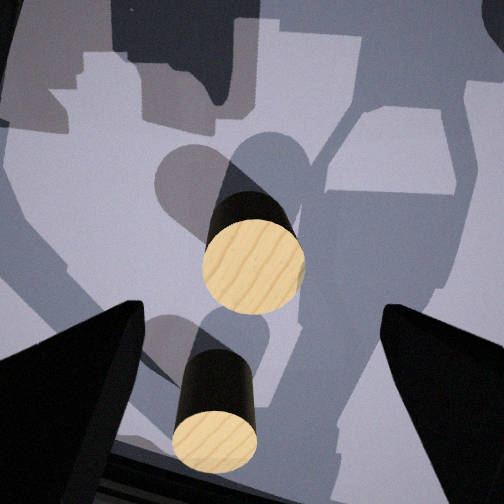

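Pink. Continue.

{"api": "execute_actions", "payload": {
  "actions": [
    {"rows":[[-0.21,1.65,0.90,-0.83,0,1.571,-0.7,0.325,1.607,1.183,-1.145,0,0,0.5],[-0.21,1.68,0.875,-0.78,0,1.571,-0.7,0.325,1.615,1.157,-1.11,0,0,0.5],[-0.21,1.71,0.852,-0.73,0,1.571,-0.7,0.325,1.624,1.131,-1.075,0,0,0.5],[-0.21,1.74,0.83,-0.68,0,1.571,-0.7,0.325,1.634,1.105,-1.04,0,0,0.5],[-0.21,1.77,0.81,-0.63,0,1.571,-0.7,0.325,1.645,1.079,-1.005,0,0,0.5],[-0.21,1.80,0.794,-0.58,0,1.571,-0.7,0.325,1.657,1.054,-0.97,0,0,0.5],[-0.21,1.825,0.781,-0.54,0,1.571,-0.7,0.325,1.67,1.029,-0.934,0,0,0.5],[-0.21,1.845,0.772,-0.51,0,1.571,-0.7,0.325,1.683,1.004,-0.898,0,0,0.5],[-0.21,1.856,0.767,-0.493,0,1.571,-0.7,0.325,1.696,0.98,-0.862,0,0,0.5],[-0.21,1.863,0.764,-0.482,0,1.571,-0.7,0.325,1.709,0.958,-0.828,0,0,0.5],[-0.21,1.868,0.762,-0.475,0,1.571,-0.7,0.325,1.719,0.94,-0.8,0,0,0.5],[-0.21,1.872,0.76,-0.47,0,1.571,-0.7,0.325,1.719,0.94,-0.8,0,0,0.5]],"steps":15}
  ],
  "pictures": false
}}

{"api": "execute_actions", "payload": {
  "actions": [
    {"rows":[[-0.21,1.872,0.76,-0.47,0,1.571,-0.7,0.325,1.719,0.94,-0.8,0,0,-0.7],[-0.21,1.872,0.76,-0.47,0,1.571,0.28,0.325,1.719,0.94,-0.8,0,0,-0.7]],"steps":13}
  ],
  "pictures": false
}}

{"api": "execute_actions", "payload": {
  "actions": [
    {"rows":[[-0.21,1.825,0.785,-0.55,0,1.571,0.28,0.325,1.67,1.029,-0.934,0,0,-0.7],[-0.21,1.77,0.82,-0.637,0,1.571,0.28,0.325,1.63,1.12,-1.06,0,0,-0.7],[-0.21,1.70,0.87,-0.75,0,1.571,0.28,0.325,1.6,1.21,-1.18,0,0,-0.7],[-0.21,1.624,0.924,-0.871,0,1.571,0.28,0.325,1.6,1.21,-1.18,0,0,-0.7],[-0.21,1.624,0.924,-0.871,0,1.571,0.28,0.325,1.6,1.21,-1.18,0,0,-0.7],[-0.21,1.624,0.924,-0.871,0,1.571,0.28,0.325,1.6,1.21,-1.18,0,0,-0.7],[-0.21,1.624,0.924,-0.871,0,1.571,0.28,0.325,1.379,1.4,-1.18,0,0,-0.7],[-0.21,1.058,0.9,-0.87,0,1.571,0.28,0.325,1.379,1.4,-1.18,0,0,-0.7],[-0.21,1.058,0.9,-0.87,0,1.571,0.28,0.325,1.379,1.4,-1.18,0,0,-0.7],[-0.21,1.058,0.9,-0.87,0,1.571,0.5,-0.216,1.379,1.35,-0.6,0,0,-0.7],[-0.43,1.058,0.8,-0.3,0,1.571,0.9,-0.216,1.379,1.35,-0.6,0,0,-0.7]],"steps":15}
  ],
  "pictures": false
}}

{"api": "execute_actions", "payload": {
  "actions": [
    {"rows":[[-0.43,1.058,0.672,0.386,0,1.571,0.9,-0.216,1.376,1.168,0.208,0,0,-0.7]],"steps":15}
  ],
  "pictures": false
}}

{"api": "execute_actions", "payload": {
  "actions": [
    {"rows":[[-0.43,1.058,0.672,0.386,0,1.571,0.9,-0.216,1.376,1.168,0.208,0,0,-0.7]],"steps":10}
  ],
  "pictures": false
}}

{"api": "execute_actions", "payload": {
  "actions": [
    {"rows":[[-0.43,1.2,0.77,0.44,0,1.571,0.9,-0.216,1.376,1.168,0.208,0,0,-0.7],[-0.43,1.2,0.77,0.44,0,1.571,0.9,-0.216,1.376,1.168,0.208,0,0,-0.7],[-0.43,1.33,0.86,0.48,0,1.571,0.9,-0.216,1.376,1.168,0.208,0,0,-0.7],[-0.43,1.33,0.86,0.48,0,1.571,0.9,-0.216,1.376,1.168,0.208,0,0,-0.7],[-0.43,1.43,0.93,0.51,0,1.571,0.9,-0.216,1.376,1.168,0.208,0,0,-0.7],[-0.43,1.43,0.93,0.51,0,1.571,0.9,-0.216,1.376,1.168,0.208,0,0,-0.7],[-0.43,1.524,1.0,0.537,0,1.571,0.9,-0.216,1.376,1.168,0.208,0,0,-0.7]],"steps":14}
  ],
  "pictures": false
}}

{"api": "execute_actions", "payload": {
  "actions": [
    {"rows":[[-0.43,1.524,1.0,0.537,0,1.571,-0.7,-0.216,1.376,1.168,0.208,0,0,-0.7]],"steps":13}
  ],
  "pictures": false
}}

Scene clock: 718.30 s of 17941.00 s.
left_arm: end_effector_position=(+0.0100, +0.1828, +0.0703) grip_measured=+0.019 end_effector_quat_wxyz=(+0.016, +0.708, +0.025, -0.706) end_effector_velocity=(+0.002, -0.030, -0.005) end_effector_angular_velocity=(-0.134, -0.015, +0.005) | right_arm: end_effector_position=(-0.2498, -0.2433, +0.0698) grip_measured=+0.500 end_effector_quat_wxyz=(+0.391, -0.591, +0.397, +0.584) end_effector_velocity=(+0.005, -0.005, -0.041) end_effector_angular_velocity=(+0.019, -0.000, -0.015)
Joint positions: left_arm=[-0.212  1.864  0.764 -0.483 -0.004  1.571  0.04 ] | right_arm=[ 0.323  1.711  0.949 -0.822 -0.002  0.002  0.064]
Joint velocities: left_arm=[-0.002  0.017 -0.002  0.154 -0.007 -0.007 -0.   ] | right_arm=[-0.007  0.046 -0.134  0.198  0.007  0.007 -0.   ]
Joint torques (N m, as the arm reports them, + toward a larger angle): left_arm=[ 0.18 -5.07  3.98  0.52  0.21 -0.04] | right_arm=[ 0.14 -6.6   5.81  0.39  0.02 -0.05]
Motor temperatures (°C, as the motors report them): left_arm=[30 41 42 38 28 30] | right_arm=[32 41 41 40 28 29]
Heat: left arm: hottest elbow 42 °C (+0.0 °C/min); right arm: hottest shoulder 41 °C (-1.0 °C/min).
Steps of this call (steps 1 to 15: the robot went on to your last target; steps 16 to 470: nothing new was sent; steps 471 to 485: all 15 steps of this action). Readings (joint positions):
471: left_arm=[-0.212 1.623 0.917 -0.866 -0.004 1.571] | right_arm=[0.323 1.601 1.206 -1.175 -0.002 0.002]
472: left_arm=[-0.212 1.630 0.910 -0.843 -0.004 1.571] | right_arm=[0.323 1.601 1.199 -1.157 -0.002 0.002]
474: left_arm=[-0.212 1.665 0.887 -0.768 -0.004 1.571] | right_arm=[0.323 1.603 1.170 -1.105 -0.002 0.002]
478: left_arm=[-0.212 1.780 0.812 -0.605 -0.004 1.571] | right_arm=[0.323 1.638 1.075 -0.979 -0.002 0.002]
485: the state above

Scene clock: 718.73 s of 17941.00 s.
left_arm: end_effector_position=(+0.0101, +0.1806, +0.0698) grip_measured=+0.270 end_effector_quat_wxyz=(+0.019, +0.708, +0.021, -0.706) end_effector_velocity=(+0.000, +0.002, +0.000) end_effector_angular_velocity=(+0.008, -0.007, +0.020) | right_arm: end_effector_position=(-0.2509, -0.2405, +0.0688) grip_measured=+0.003 end_effector_quat_wxyz=(+0.393, -0.586, +0.394, +0.588) end_effector_velocity=(-0.002, -0.003, +0.000) end_effector_angular_velocity=(-0.015, +0.018, +0.034)
Joint positions: left_arm=[-0.212  1.866  0.764 -0.472 -0.004  1.571  0.052] | right_arm=[ 0.323  1.713  0.946 -0.802 -0.002  0.002  0.039]
Joint velocities: left_arm=[-0.002 -0.002 -0.002 -0.007 -0.007 -0.022 -0.001] | right_arm=[-0.002 -0.002 -0.002 -0.007 -0.022 -0.037 -0.001]
Joint torques (N m, as the arm reports them, + toward a larger angle): left_arm=[ 0.18 -4.92  3.82  0.56  0.2  -0.04] | right_arm=[ 0.1  -6.08  4.88  0.3   0.03 -0.02]
Motor temperatures (°C, as the motors report them): left_arm=[30 41 42 38 28 30] | right_arm=[32 41 41 40 28 29]
Heat: left arm: hottest elbow 42 °C (+0.0 °C/min); right arm: hottest shoulder 41 °C (-1.0 °C/min).
Steps of this call (steps 1 to 13: all 13 steps of this action). Readings (joint positions):
1: left_arm=[-0.212 1.864 0.764 -0.479 -0.004 1.571] | right_arm=[0.323 1.712 0.946 -0.815 -0.002 0.002]
2: left_arm=[-0.212 1.864 0.764 -0.477 -0.004 1.571] | right_arm=[0.323 1.712 0.946 -0.810 -0.002 0.002]
4: left_arm=[-0.212 1.864 0.764 -0.475 -0.004 1.571] | right_arm=[0.323 1.713 0.946 -0.804 -0.002 0.002]
8: left_arm=[-0.212 1.866 0.764 -0.473 -0.004 1.571] | right_arm=[0.323 1.713 0.946 -0.803 -0.002 0.002]
13: the state above

Scene clock: 719.23 s of 17941.00 s.
left_arm: end_effector_position=(-0.0472, +0.1392, +0.2590) grip_measured=+0.832 end_effector_quat_wxyz=(+0.171, +0.656, -0.263, -0.687) end_effector_velocity=(-0.178, -0.187, +0.620) end_effector_angular_velocity=(-3.229, +0.450, -0.479) | right_arm: end_effector_position=(-0.2085, -0.1499, +0.2699) grip_measured=+0.004 end_effector_quat_wxyz=(+0.564, -0.359, +0.304, +0.679) end_effector_velocity=(+0.451, +0.336, +0.314) end_effector_angular_velocity=(+1.819, +0.304, -1.430)
Joint positions: left_arm=[-0.406  1.211  0.819 -0.553  0.002  1.571  0.08 ] | right_arm=[ 0.11   1.418  1.327 -0.888 -0.007  0.002  0.039]
Joint velocities: left_arm=[-0.501 -1.707 -0.256  1.81  -0.007 -0.022  0.039] | right_arm=[-1.424 -0.266  0.134  1.443  0.022 -0.007 -0.   ]
Joint torques (N m, as the arm reports them, + toward a larger angle): left_arm=[ 1.54 -5.15  7.42  1.86  0.02 -0.05] | right_arm=[-0.33 -6.74  7.74  0.93  0.11 -0.03]
Motor temperatures (°C, as the motors report them): left_arm=[30 41 42 38 28 30] | right_arm=[32 41 41 40 28 29]
Heat: left arm: hottest elbow 42 °C (+0.0 °C/min); right arm: hottest shoulder 41 °C (-1.0 °C/min).
Steps of this call (steps 1 to 15: all 15 steps of this action). Readings (joint positions):
1: left_arm=[-0.212 1.863 0.766 -0.483 -0.004 1.571] | right_arm=[0.323 1.711 0.956 -0.827 -0.002 0.002]
2: left_arm=[-0.212 1.851 0.775 -0.523 -0.004 1.571] | right_arm=[0.323 1.707 0.986 -0.894 -0.002 0.002]
4: left_arm=[-0.212 1.788 0.812 -0.654 -0.004 1.571] | right_arm=[0.323 1.681 1.067 -1.013 -0.002 0.002]
8: left_arm=[-0.212 1.624 0.906 -0.803 -0.004 1.571] | right_arm=[0.323 1.580 1.217 -1.129 -0.002 0.002]
15: the state above

Scene clock: 719.73 s of 17941.00 s.
left_arm: end_effector_position=(-0.0620, +0.0863, +0.4084) grip_measured=+0.900 end_effector_quat_wxyz=(+0.443, +0.474, -0.525, -0.551) end_effector_velocity=(+0.004, +0.007, +0.177) end_effector_angular_velocity=(-0.764, +0.128, +0.020) | right_arm: end_effector_position=(-0.0813, -0.0622, +0.3748) grip_measured=+0.003 end_effector_quat_wxyz=(+0.754, -0.064, +0.075, +0.649) end_effector_velocity=(+0.011, +0.078, +0.393) end_effector_angular_velocity=(+1.820, -0.259, +0.003)
Joint positions: left_arm=[-0.427  1.062  0.676  0.328  0.001  1.571  0.083] | right_arm=[-0.214  1.386  1.169  0.019  0.003  0.001  0.039]
Joint velocities: left_arm=[-0.002 -0.085 -0.007  0.696 -0.022 -0.007 -0.   ] | right_arm=[-0.002 -0.002 -0.002  1.839 -0.007  0.007  0.001]
Joint torques (N m, as the arm reports them, + toward a larger angle): left_arm=[-0.2  -3.29  7.4   1.83  0.   -0.09] | right_arm=[-0.14 -7.77  7.75  1.78 -0.12 -0.04]
Motor temperatures (°C, as the motors report them): left_arm=[30 41 42 38 28 30] | right_arm=[32 41 41 40 28 29]
Heat: left arm: hottest elbow 42 °C (+0.0 °C/min); right arm: hottest shoulder 41 °C (-1.0 °C/min).
Steps of this call (steps 1 to 15: all 15 steps of this action). Readings (joint positions):
1: left_arm=[-0.417 1.160 0.795 -0.478 0.002 1.571] | right_arm=[0.059 1.407 1.311 -0.819 -0.006 0.002]
2: left_arm=[-0.422 1.114 0.771 -0.410 0.001 1.571] | right_arm=[0.003 1.394 1.283 -0.757 -0.006 0.002]
4: left_arm=[-0.424 1.071 0.727 -0.292 0.001 1.571] | right_arm=[-0.109 1.383 1.228 -0.652 -0.001 0.002]
8: left_arm=[-0.426 1.067 0.679 -0.054 0.001 1.571] | right_arm=[-0.211 1.386 1.171 -0.414 0.006 0.002]
15: the state above

Scene clock: 720.07 s of 17941.00 s.
left_arm: end_effector_position=(-0.0621, +0.0865, +0.4211) grip_measured=+0.900 end_effector_quat_wxyz=(+0.458, +0.459, -0.538, -0.538) end_effector_velocity=(+0.002, +0.000, -0.002) end_effector_angular_velocity=(+0.006, -0.008, +0.010) | right_arm: end_effector_position=(-0.0810, -0.0596, +0.4169) grip_measured=+0.004 end_effector_quat_wxyz=(+0.758, -0.003, +0.004, +0.653) end_effector_velocity=(+0.002, -0.002, +0.017) end_effector_angular_velocity=(+0.079, -0.019, -0.010)
Joint positions: left_arm=[-0.428  1.059  0.676  0.382  0.001  1.571  0.083] | right_arm=[-0.214  1.38   1.17   0.2    0.003  0.001  0.039]
Joint velocities: left_arm=[ 0.002 -0.002 -0.002 -0.007 -0.007  0.007 -0.   ] | right_arm=[-0.002 -0.007 -0.007  0.081  0.007 -0.007 -0.   ]
Joint torques (N m, as the arm reports them, + toward a larger angle): left_arm=[-0.25 -3.41  7.36  2.24  0.   -0.11] | right_arm=[-0.18 -6.95  7.66  1.63 -0.1   0.01]
Motor temperatures (°C, as the motors report them): left_arm=[30 41 42 38 28 30] | right_arm=[32 41 41 40 28 29]
Heat: left arm: hottest elbow 42 °C (+0.0 °C/min); right arm: hottest shoulder 41 °C (-1.0 °C/min).
Steps of this call (steps 1 to 10: all 10 steps of this action). Readings (joint positions):
1: left_arm=[-0.427 1.060 0.676 0.346 0.001 1.571] | right_arm=[-0.214 1.386 1.170 0.076 0.003 0.001]
2: left_arm=[-0.427 1.059 0.676 0.357 0.001 1.571] | right_arm=[-0.214 1.386 1.170 0.121 0.003 0.001]
4: left_arm=[-0.427 1.059 0.676 0.370 0.001 1.571] | right_arm=[-0.214 1.381 1.169 0.167 0.003 0.001]
8: left_arm=[-0.428 1.059 0.676 0.381 0.001 1.571] | right_arm=[-0.214 1.380 1.169 0.194 0.003 0.001]
10: the state above

Scene clock: 720.53 s of 17941.00 s.
left_arm: end_effector_position=(-0.0789, -0.0190, +0.4137) grip_measured=+0.900 end_effector_quat_wxyz=(+0.456, +0.462, -0.536, -0.541) end_effector_velocity=(-0.002, -0.015, +0.031) end_effector_angular_velocity=(-0.100, +0.008, +0.005) | right_arm: end_effector_position=(-0.0810, -0.0596, +0.4177) grip_measured=+0.003 end_effector_quat_wxyz=(+0.758, -0.001, +0.003, +0.653) end_effector_velocity=(-0.000, -0.001, -0.002) end_effector_angular_velocity=(-0.006, +0.008, +0.005)
Joint positions: left_arm=[-0.428  1.518  0.979  0.529  0.001  1.571  0.083] | right_arm=[-0.214  1.38   1.169  0.205  0.003  0.001  0.039]
Joint velocities: left_arm=[-0.002  0.046  0.081  0.066 -0.007  0.007  0.   ] | right_arm=[-0.002 -0.002 -0.002 -0.007 -0.007  0.007 -0.   ]
Joint torques (N m, as the arm reports them, + toward a larger angle): left_arm=[-0.2  -6.21  9.56  2.38  0.   -0.1 ] | right_arm=[-0.17 -7.    7.65  1.62 -0.09 -0.01]
Motor temperatures (°C, as the motors report them): left_arm=[30 41 42 38 28 30] | right_arm=[32 41 41 40 28 29]
Heat: left arm: hottest elbow 42 °C (+0.0 °C/min); right arm: hottest shoulder 41 °C (-1.0 °C/min).
Steps of this call (steps 1 to 14: all 14 steps of this action). Readings (joint positions):
1: left_arm=[-0.428 1.080 0.688 0.391 0.001 1.571] | right_arm=[-0.214 1.380 1.170 0.203 0.003 0.001]
2: left_arm=[-0.428 1.111 0.710 0.413 0.001 1.571] | right_arm=[-0.214 1.380 1.169 0.204 0.003 0.001]
4: left_arm=[-0.428 1.209 0.781 0.448 0.001 1.571] | right_arm=[-0.214 1.380 1.169 0.204 0.003 0.001]
8: left_arm=[-0.428 1.417 0.926 0.508 0.001 1.571] | right_arm=[-0.214 1.380 1.169 0.205 0.003 0.001]
14: the state above

Scene clock: 720.97 s of 17941.00 s.
left_arm: end_effector_position=(-0.0791, -0.0202, +0.4205) grip_measured=+0.026 end_effector_quat_wxyz=(+0.461, +0.457, -0.540, -0.536) end_effector_velocity=(+0.000, +0.002, +0.004) end_effector_angular_velocity=(-0.011, +0.009, +0.005) | right_arm: end_effector_position=(-0.0810, -0.0596, +0.4181) grip_measured=+0.003 end_effector_quat_wxyz=(+0.758, -0.001, +0.002, +0.653) end_effector_velocity=(+0.002, -0.001, -0.004) end_effector_angular_velocity=(-0.013, -0.005, -0.010)
Joint positions: left_arm=[-0.428  1.52   0.992  0.535  0.001  1.571  0.04 ] | right_arm=[-0.214  1.38   1.169  0.207  0.003  0.001  0.039]
Joint velocities: left_arm=[-0.002 -0.007 -0.002  0.007 -0.007 -0.007 -0.   ] | right_arm=[-0.002 -0.002 -0.007 -0.007  0.007 -0.007 -0.   ]
Joint torques (N m, as the arm reports them, + toward a larger angle): left_arm=[-0.21 -5.72  8.81  2.18  0.02 -0.11] | right_arm=[-0.21 -7.08  7.71  1.5  -0.11 -0.01]
Motor temperatures (°C, as the motors report them): left_arm=[30 41 42 39 28 30] | right_arm=[32 41 41 40 28 29]
Heat: left arm: hottest elbow 42 °C (+0.0 °C/min); right arm: hottest shoulder 41 °C (-1.0 °C/min).
Steps of this call (steps 1 to 13: all 13 steps of this action). Readings (joint positions):
1: left_arm=[-0.428 1.519 0.982 0.531 0.001 1.571] | right_arm=[-0.214 1.380 1.169 0.205 0.003 0.001]
2: left_arm=[-0.428 1.519 0.985 0.533 0.001 1.571] | right_arm=[-0.214 1.380 1.169 0.205 0.003 0.001]
4: left_arm=[-0.428 1.519 0.990 0.536 0.001 1.571] | right_arm=[-0.214 1.380 1.169 0.205 0.003 0.001]
8: left_arm=[-0.428 1.520 0.992 0.535 0.001 1.571] | right_arm=[-0.214 1.380 1.169 0.206 0.003 0.001]
13: the state above

{"api": "execute_actions", "payload": {
  "actions": [
    {"rows":[[-0.43,1.524,1.0,0.537,0,1.571,-0.7,-0.216,1.376,1.168,0.208,0,0,0.6]],"steps":11}
  ],
  "pictures": false
}}

{"api": "execute_actions", "payload": {
  "actions": [
    {"rows":[[-0.43,1.43,0.93,0.51,0,1.571,-0.7,-0.216,1.376,1.168,0.208,0,0,0.6],[-0.43,1.33,0.86,0.48,0,1.571,-0.7,-0.216,1.376,1.168,0.208,0,0,0.6],[-0.43,1.2,0.77,0.44,0,1.571,-0.7,-0.216,1.376,1.168,0.208,0,0,0.6],[-0.43,1.058,0.672,0.386,0,1.571,-0.7,-0.216,1.376,1.168,0.208,0,0,0.6]],"steps":8}
  ],
  "pictures": false
}}

{"api": "execute_actions", "payload": {
  "actions": [
    {"rows":[[-0.41,1.058,0.8,-0.87,0,1.571,-0.7,0.415,1.2,1.2,-1.24,0,0,0.5]],"steps":15}
  ],
  "pictures": false
}}

{"api": "execute_actions", "payload": {
  "actions": [
    {"rows":[[-0.41,1.058,0.9,-0.87,0,1.571,-0.7,0.415,1.2,1.2,-1.24,0,0,0.5],[-0.41,1.058,0.9,-0.87,0,1.571,-0.7,0.415,1.2,1.2,-1.24,0,0,0.5],[-0.41,1.624,0.924,-0.871,0,1.571,-0.7,0.415,1.2,1.2,-1.24,0,0,0.5],[-0.41,1.624,0.924,-0.871,0,1.571,-0.7,0.415,1.2,1.2,-1.24,0,0,0.5],[-0.41,1.624,0.924,-0.871,0,1.571,-0.7,0.415,1.231,0.9,-1.24,0,0,0.5]],"steps":15}
  ],
  "pictures": false
}}

{"api": "execute_actions", "payload": {
  "actions": [
    {"rows":[[-0.41,1.624,0.924,-0.871,0,1.571,-0.7,0.415,1.231,0.9,-1.24,0,0,0.5]],"steps":5}
  ]
}}

Scene clock: 730.83 s of 17941.00 s.
left_arm: end_effector_position=(-0.0792, -0.0203, +0.4204) grip_measured=+0.020 end_effector_quat_wxyz=(+0.461, +0.457, -0.540, -0.536) end_effector_velocity=(+0.000, +0.001, -0.002) end_effector_angular_velocity=(+0.008, +0.006, +0.005) | right_arm: end_effector_position=(-0.0813, -0.0597, +0.4186) grip_measured=+0.587 end_effector_quat_wxyz=(+0.757, -0.000, +0.001, +0.654) end_effector_velocity=(+0.002, -0.001, -0.002) end_effector_angular_velocity=(-0.006, +0.008, -0.010)
Joint positions: left_arm=[-0.428  1.52   0.992  0.535  0.001  1.571  0.04 ] | right_arm=[-0.214  1.38   1.169  0.208  0.     0.001  0.068]
Joint velocities: left_arm=[-0.002 -0.002 -0.002 -0.007 -0.007 -0.007 -0.   ] | right_arm=[-0.002 -0.002 -0.002 -0.007  0.007  0.007  0.163]
Joint torques (N m, as the arm reports them, + toward a larger angle): left_arm=[-0.2  -5.79  8.69  2.15  0.02 -0.1 ] | right_arm=[-0.11 -6.88  7.76  1.44 -0.06 -0.02]
Motor temperatures (°C, as the motors report them): left_arm=[30 42 43 40 28 30] | right_arm=[32 42 41 41 28 29]
Heat: left arm: hottest elbow 43 °C (+1.0 °C/min); right arm: hottest shoulder 42 °C (+0.0 °C/min).
Steps of this call (steps 1 to 15: the robot went on to your last target; steps 16 to 285: nothing new was sent; steps 286 to 296: all 11 steps of this action). Readings (joint positions):
286: left_arm=[-0.428 1.520 0.992 0.535 0.001 1.571] | right_arm=[-0.214 1.380 1.169 0.208 0.001 0.001]
287: left_arm=[-0.428 1.520 0.992 0.535 0.001 1.571] | right_arm=[-0.214 1.380 1.169 0.208 0.001 0.001]
289: left_arm=[-0.428 1.520 0.992 0.535 0.001 1.571] | right_arm=[-0.214 1.380 1.169 0.208 0.001 0.001]
293: left_arm=[-0.428 1.520 0.992 0.535 0.001 1.571] | right_arm=[-0.214 1.380 1.169 0.208 0.000 0.001]
296: the state above

Scene clock: 731.10 s of 17941.00 s.
left_arm: end_effector_position=(-0.0650, +0.0686, +0.4038) grip_measured=+0.020 end_effector_quat_wxyz=(+0.444, +0.473, -0.526, -0.550) end_effector_velocity=(+0.039, +0.232, +0.165) end_effector_angular_velocity=(-0.587, +0.085, +0.019) | right_arm: end_effector_position=(-0.0813, -0.0597, +0.4186) grip_measured=+0.599 end_effector_quat_wxyz=(+0.757, -0.000, +0.001, +0.654) end_effector_velocity=(-0.002, -0.000, -0.002) end_effector_angular_velocity=(-0.010, -0.021, +0.020)
Joint positions: left_arm=[-0.428  1.15   0.7    0.396  0.001  1.571  0.04 ] | right_arm=[-0.214  1.38   1.169  0.208  0.     0.001  0.068]
Joint velocities: left_arm=[-0.002 -1.145 -0.501 -0.051 -0.022  0.007 -0.   ] | right_arm=[-0.002 -0.002 -0.002 -0.007 -0.022 -0.022  0.001]
Joint torques (N m, as the arm reports them, + toward a larger angle): left_arm=[-0.2  -4.11  9.32  2.5   0.01 -0.11] | right_arm=[-0.18 -6.95  7.58  1.47 -0.03 -0.02]
Motor temperatures (°C, as the motors report them): left_arm=[30 42 43 40 28 30] | right_arm=[32 42 41 41 28 29]
Heat: left arm: hottest elbow 43 °C (+1.0 °C/min); right arm: hottest shoulder 42 °C (+0.0 °C/min).
Steps of this call (steps 1 to 8: all 8 steps of this action). Readings (joint positions):
1: left_arm=[-0.428 1.511 0.986 0.533 0.001 1.571] | right_arm=[-0.214 1.380 1.169 0.208 0.000 0.001]
2: left_arm=[-0.428 1.480 0.961 0.518 0.001 1.571] | right_arm=[-0.214 1.380 1.169 0.208 0.000 0.001]
4: left_arm=[-0.428 1.372 0.856 0.468 0.001 1.571] | right_arm=[-0.214 1.380 1.169 0.208 0.000 0.001]
8: the state above

Scene clock: 731.60 s of 17941.00 s.
left_arm: end_effector_position=(-0.0481, +0.1452, +0.2982) grip_measured=+0.020 end_effector_quat_wxyz=(+0.225, +0.631, -0.319, -0.670) end_effector_velocity=(+0.040, +0.289, -0.297) end_effector_angular_velocity=(+1.884, -0.261, -0.003) | right_arm: end_effector_position=(-0.3062, -0.1811, +0.3340) grip_measured=+0.501 end_effector_quat_wxyz=(+0.498, -0.249, +0.155, +0.816) end_effector_velocity=(+0.039, -0.236, -0.335) end_effector_angular_velocity=(-1.653, -0.839, +0.197)
Joint positions: left_arm=[-0.412  1.06   0.797 -0.516  0.001  1.571  0.04 ] | right_arm=[ 0.403  1.209  1.197 -0.584 -0.006  0.001  0.064]
Joint velocities: left_arm=[-0.002 -0.002 -0.007 -1.897  0.007 -0.007  0.   ] | right_arm=[ 0.208 -0.002 -0.002 -1.853  0.007  0.007 -0.   ]
Joint torques (N m, as the arm reports them, + toward a larger angle): left_arm=[ 0.24 -3.26  7.99  1.69  0.05 -0.09] | right_arm=[-0.72 -5.84  7.72  1.22  0.11 -0.03]
Motor temperatures (°C, as the motors report them): left_arm=[30 42 43 40 28 30] | right_arm=[32 42 41 41 28 29]
Heat: left arm: hottest elbow 43 °C (+1.0 °C/min); right arm: hottest shoulder 42 °C (+0.0 °C/min).
Steps of this call (steps 1 to 15: all 15 steps of this action). Readings (joint positions):
1: left_arm=[-0.427 1.118 0.710 0.345 0.001 1.571] | right_arm=[-0.205 1.367 1.171 0.180 0.011 0.001]
2: left_arm=[-0.423 1.098 0.735 0.280 0.000 1.571] | right_arm=[-0.174 1.348 1.172 0.126 0.014 0.001]
4: left_arm=[-0.416 1.074 0.777 0.170 0.001 1.571] | right_arm=[-0.085 1.303 1.174 0.038 0.007 0.001]
8: left_arm=[-0.413 1.057 0.797 -0.077 0.001 1.571] | right_arm=[0.129 1.225 1.193 -0.167 0.003 0.001]
15: the state above

Scene clock: 732.10 s of 17941.00 s.
left_arm: end_effector_position=(-0.0423, +0.1850, +0.1605) grip_measured=+0.020 end_effector_quat_wxyz=(-0.050, +0.705, -0.051, -0.706) end_effector_velocity=(-0.000, +0.010, -0.015) end_effector_angular_velocity=(+0.086, -0.005, +0.020) | right_arm: end_effector_position=(-0.2334, -0.3270, +0.1624) grip_measured=+0.500 end_effector_quat_wxyz=(+0.372, -0.594, +0.362, +0.614) end_effector_velocity=(+0.030, -0.062, -0.023) end_effector_angular_velocity=(-0.278, -0.137, +0.010)
Joint positions: left_arm=[-0.412  1.616  0.916 -0.87   0.001  1.571  0.04 ] | right_arm=[ 0.412  1.23   0.907 -1.217 -0.002  0.002  0.064]
Joint velocities: left_arm=[-0.002  0.061 -0.002 -0.022  0.007 -0.022 -0.   ] | right_arm=[ 0.002  0.002 -0.081 -0.227 -0.007 -0.007 -0.   ]
Joint torques (N m, as the arm reports them, + toward a larger angle): left_arm=[ 0.2  -5.07  6.59  0.46  0.08 -0.04] | right_arm=[ 0.28 -3.77  6.59  0.21  0.04 -0.03]
Motor temperatures (°C, as the motors report them): left_arm=[30 42 43 40 28 30] | right_arm=[32 42 41 41 28 29]
Heat: left arm: hottest elbow 43 °C (+1.0 °C/min); right arm: hottest shoulder 42 °C (+0.0 °C/min).
Steps of this call (steps 1 to 15: all 15 steps of this action). Readings (joint positions):
1: left_arm=[-0.412 1.061 0.810 -0.589 0.001 1.571] | right_arm=[0.407 1.209 1.197 -0.645 -0.005 0.001]
2: left_arm=[-0.412 1.064 0.826 -0.655 0.001 1.571] | right_arm=[0.408 1.208 1.197 -0.706 -0.004 0.001]
4: left_arm=[-0.412 1.141 0.884 -0.760 0.001 1.571] | right_arm=[0.409 1.208 1.197 -0.832 -0.002 0.001]
8: left_arm=[-0.412 1.378 0.921 -0.847 0.001 1.571] | right_arm=[0.410 1.208 1.089 -0.981 -0.002 0.002]
15: the state above

Scene clock: 732.27 s of 17941.00 s.
left_arm: end_effector_position=(-0.0423, +0.1849, +0.1602) grip_measured=+0.020 end_effector_quat_wxyz=(-0.051, +0.705, -0.051, -0.706) end_effector_velocity=(+0.001, +0.004, -0.001) end_effector_angular_velocity=(+0.026, -0.011, +0.005) | right_arm: end_effector_position=(-0.2315, -0.3308, +0.1620) grip_measured=+0.500 end_effector_quat_wxyz=(+0.369, -0.600, +0.366, +0.608) end_effector_velocity=(+0.003, -0.008, +0.001) end_effector_angular_velocity=(-0.031, -0.008, +0.005)
Joint positions: left_arm=[-0.412  1.618  0.917 -0.87   0.001  1.571  0.04 ] | right_arm=[ 0.412  1.23   0.906 -1.235 -0.002  0.002  0.064]
Joint velocities: left_arm=[-0.002  0.007  0.002 -0.022 -0.007 -0.007  0.   ] | right_arm=[-0.002 -0.007 -0.002 -0.037 -0.007 -0.007 -0.   ]
Joint torques (N m, as the arm reports them, + toward a larger angle): left_arm=[ 0.21 -4.62  6.54  0.38  0.07 -0.04] | right_arm=[ 0.19 -3.48  5.79  0.06  0.03 -0.04]
Motor temperatures (°C, as the motors report them): left_arm=[30 42 43 40 28 30] | right_arm=[32 42 41 41 28 29]
Heat: left arm: hottest elbow 43 °C (+1.0 °C/min); right arm: hottest shoulder 42 °C (+0.0 °C/min).
Steps of this call (steps 1 to 5: all 5 steps of this action). Readings (joint positions):
1: left_arm=[-0.412 1.617 0.916 -0.870 0.001 1.571] | right_arm=[0.412 1.230 0.906 -1.223 -0.002 0.002]
2: left_arm=[-0.412 1.617 0.917 -0.870 0.001 1.571] | right_arm=[0.412 1.230 0.906 -1.226 -0.002 0.002]
4: left_arm=[-0.412 1.617 0.917 -0.870 0.001 1.571] | right_arm=[0.412 1.230 0.905 -1.233 -0.002 0.002]
5: the state above

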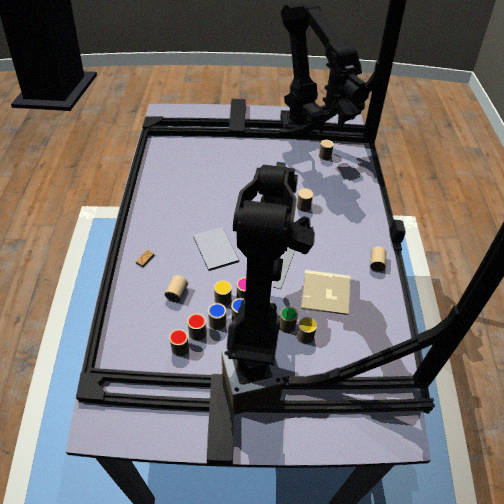

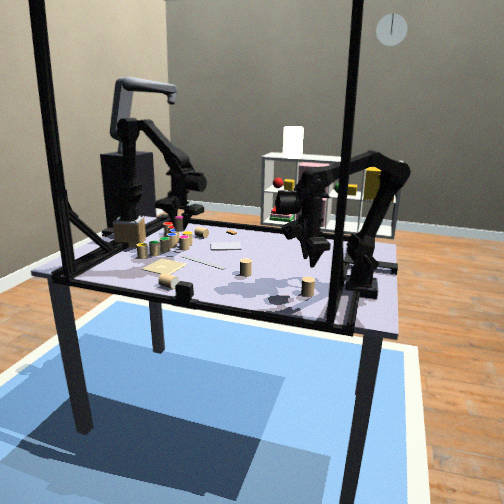

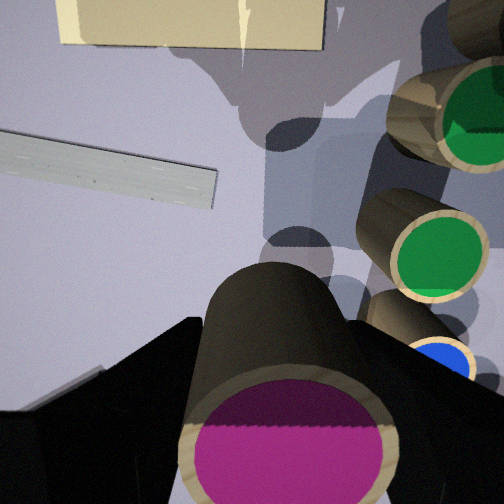

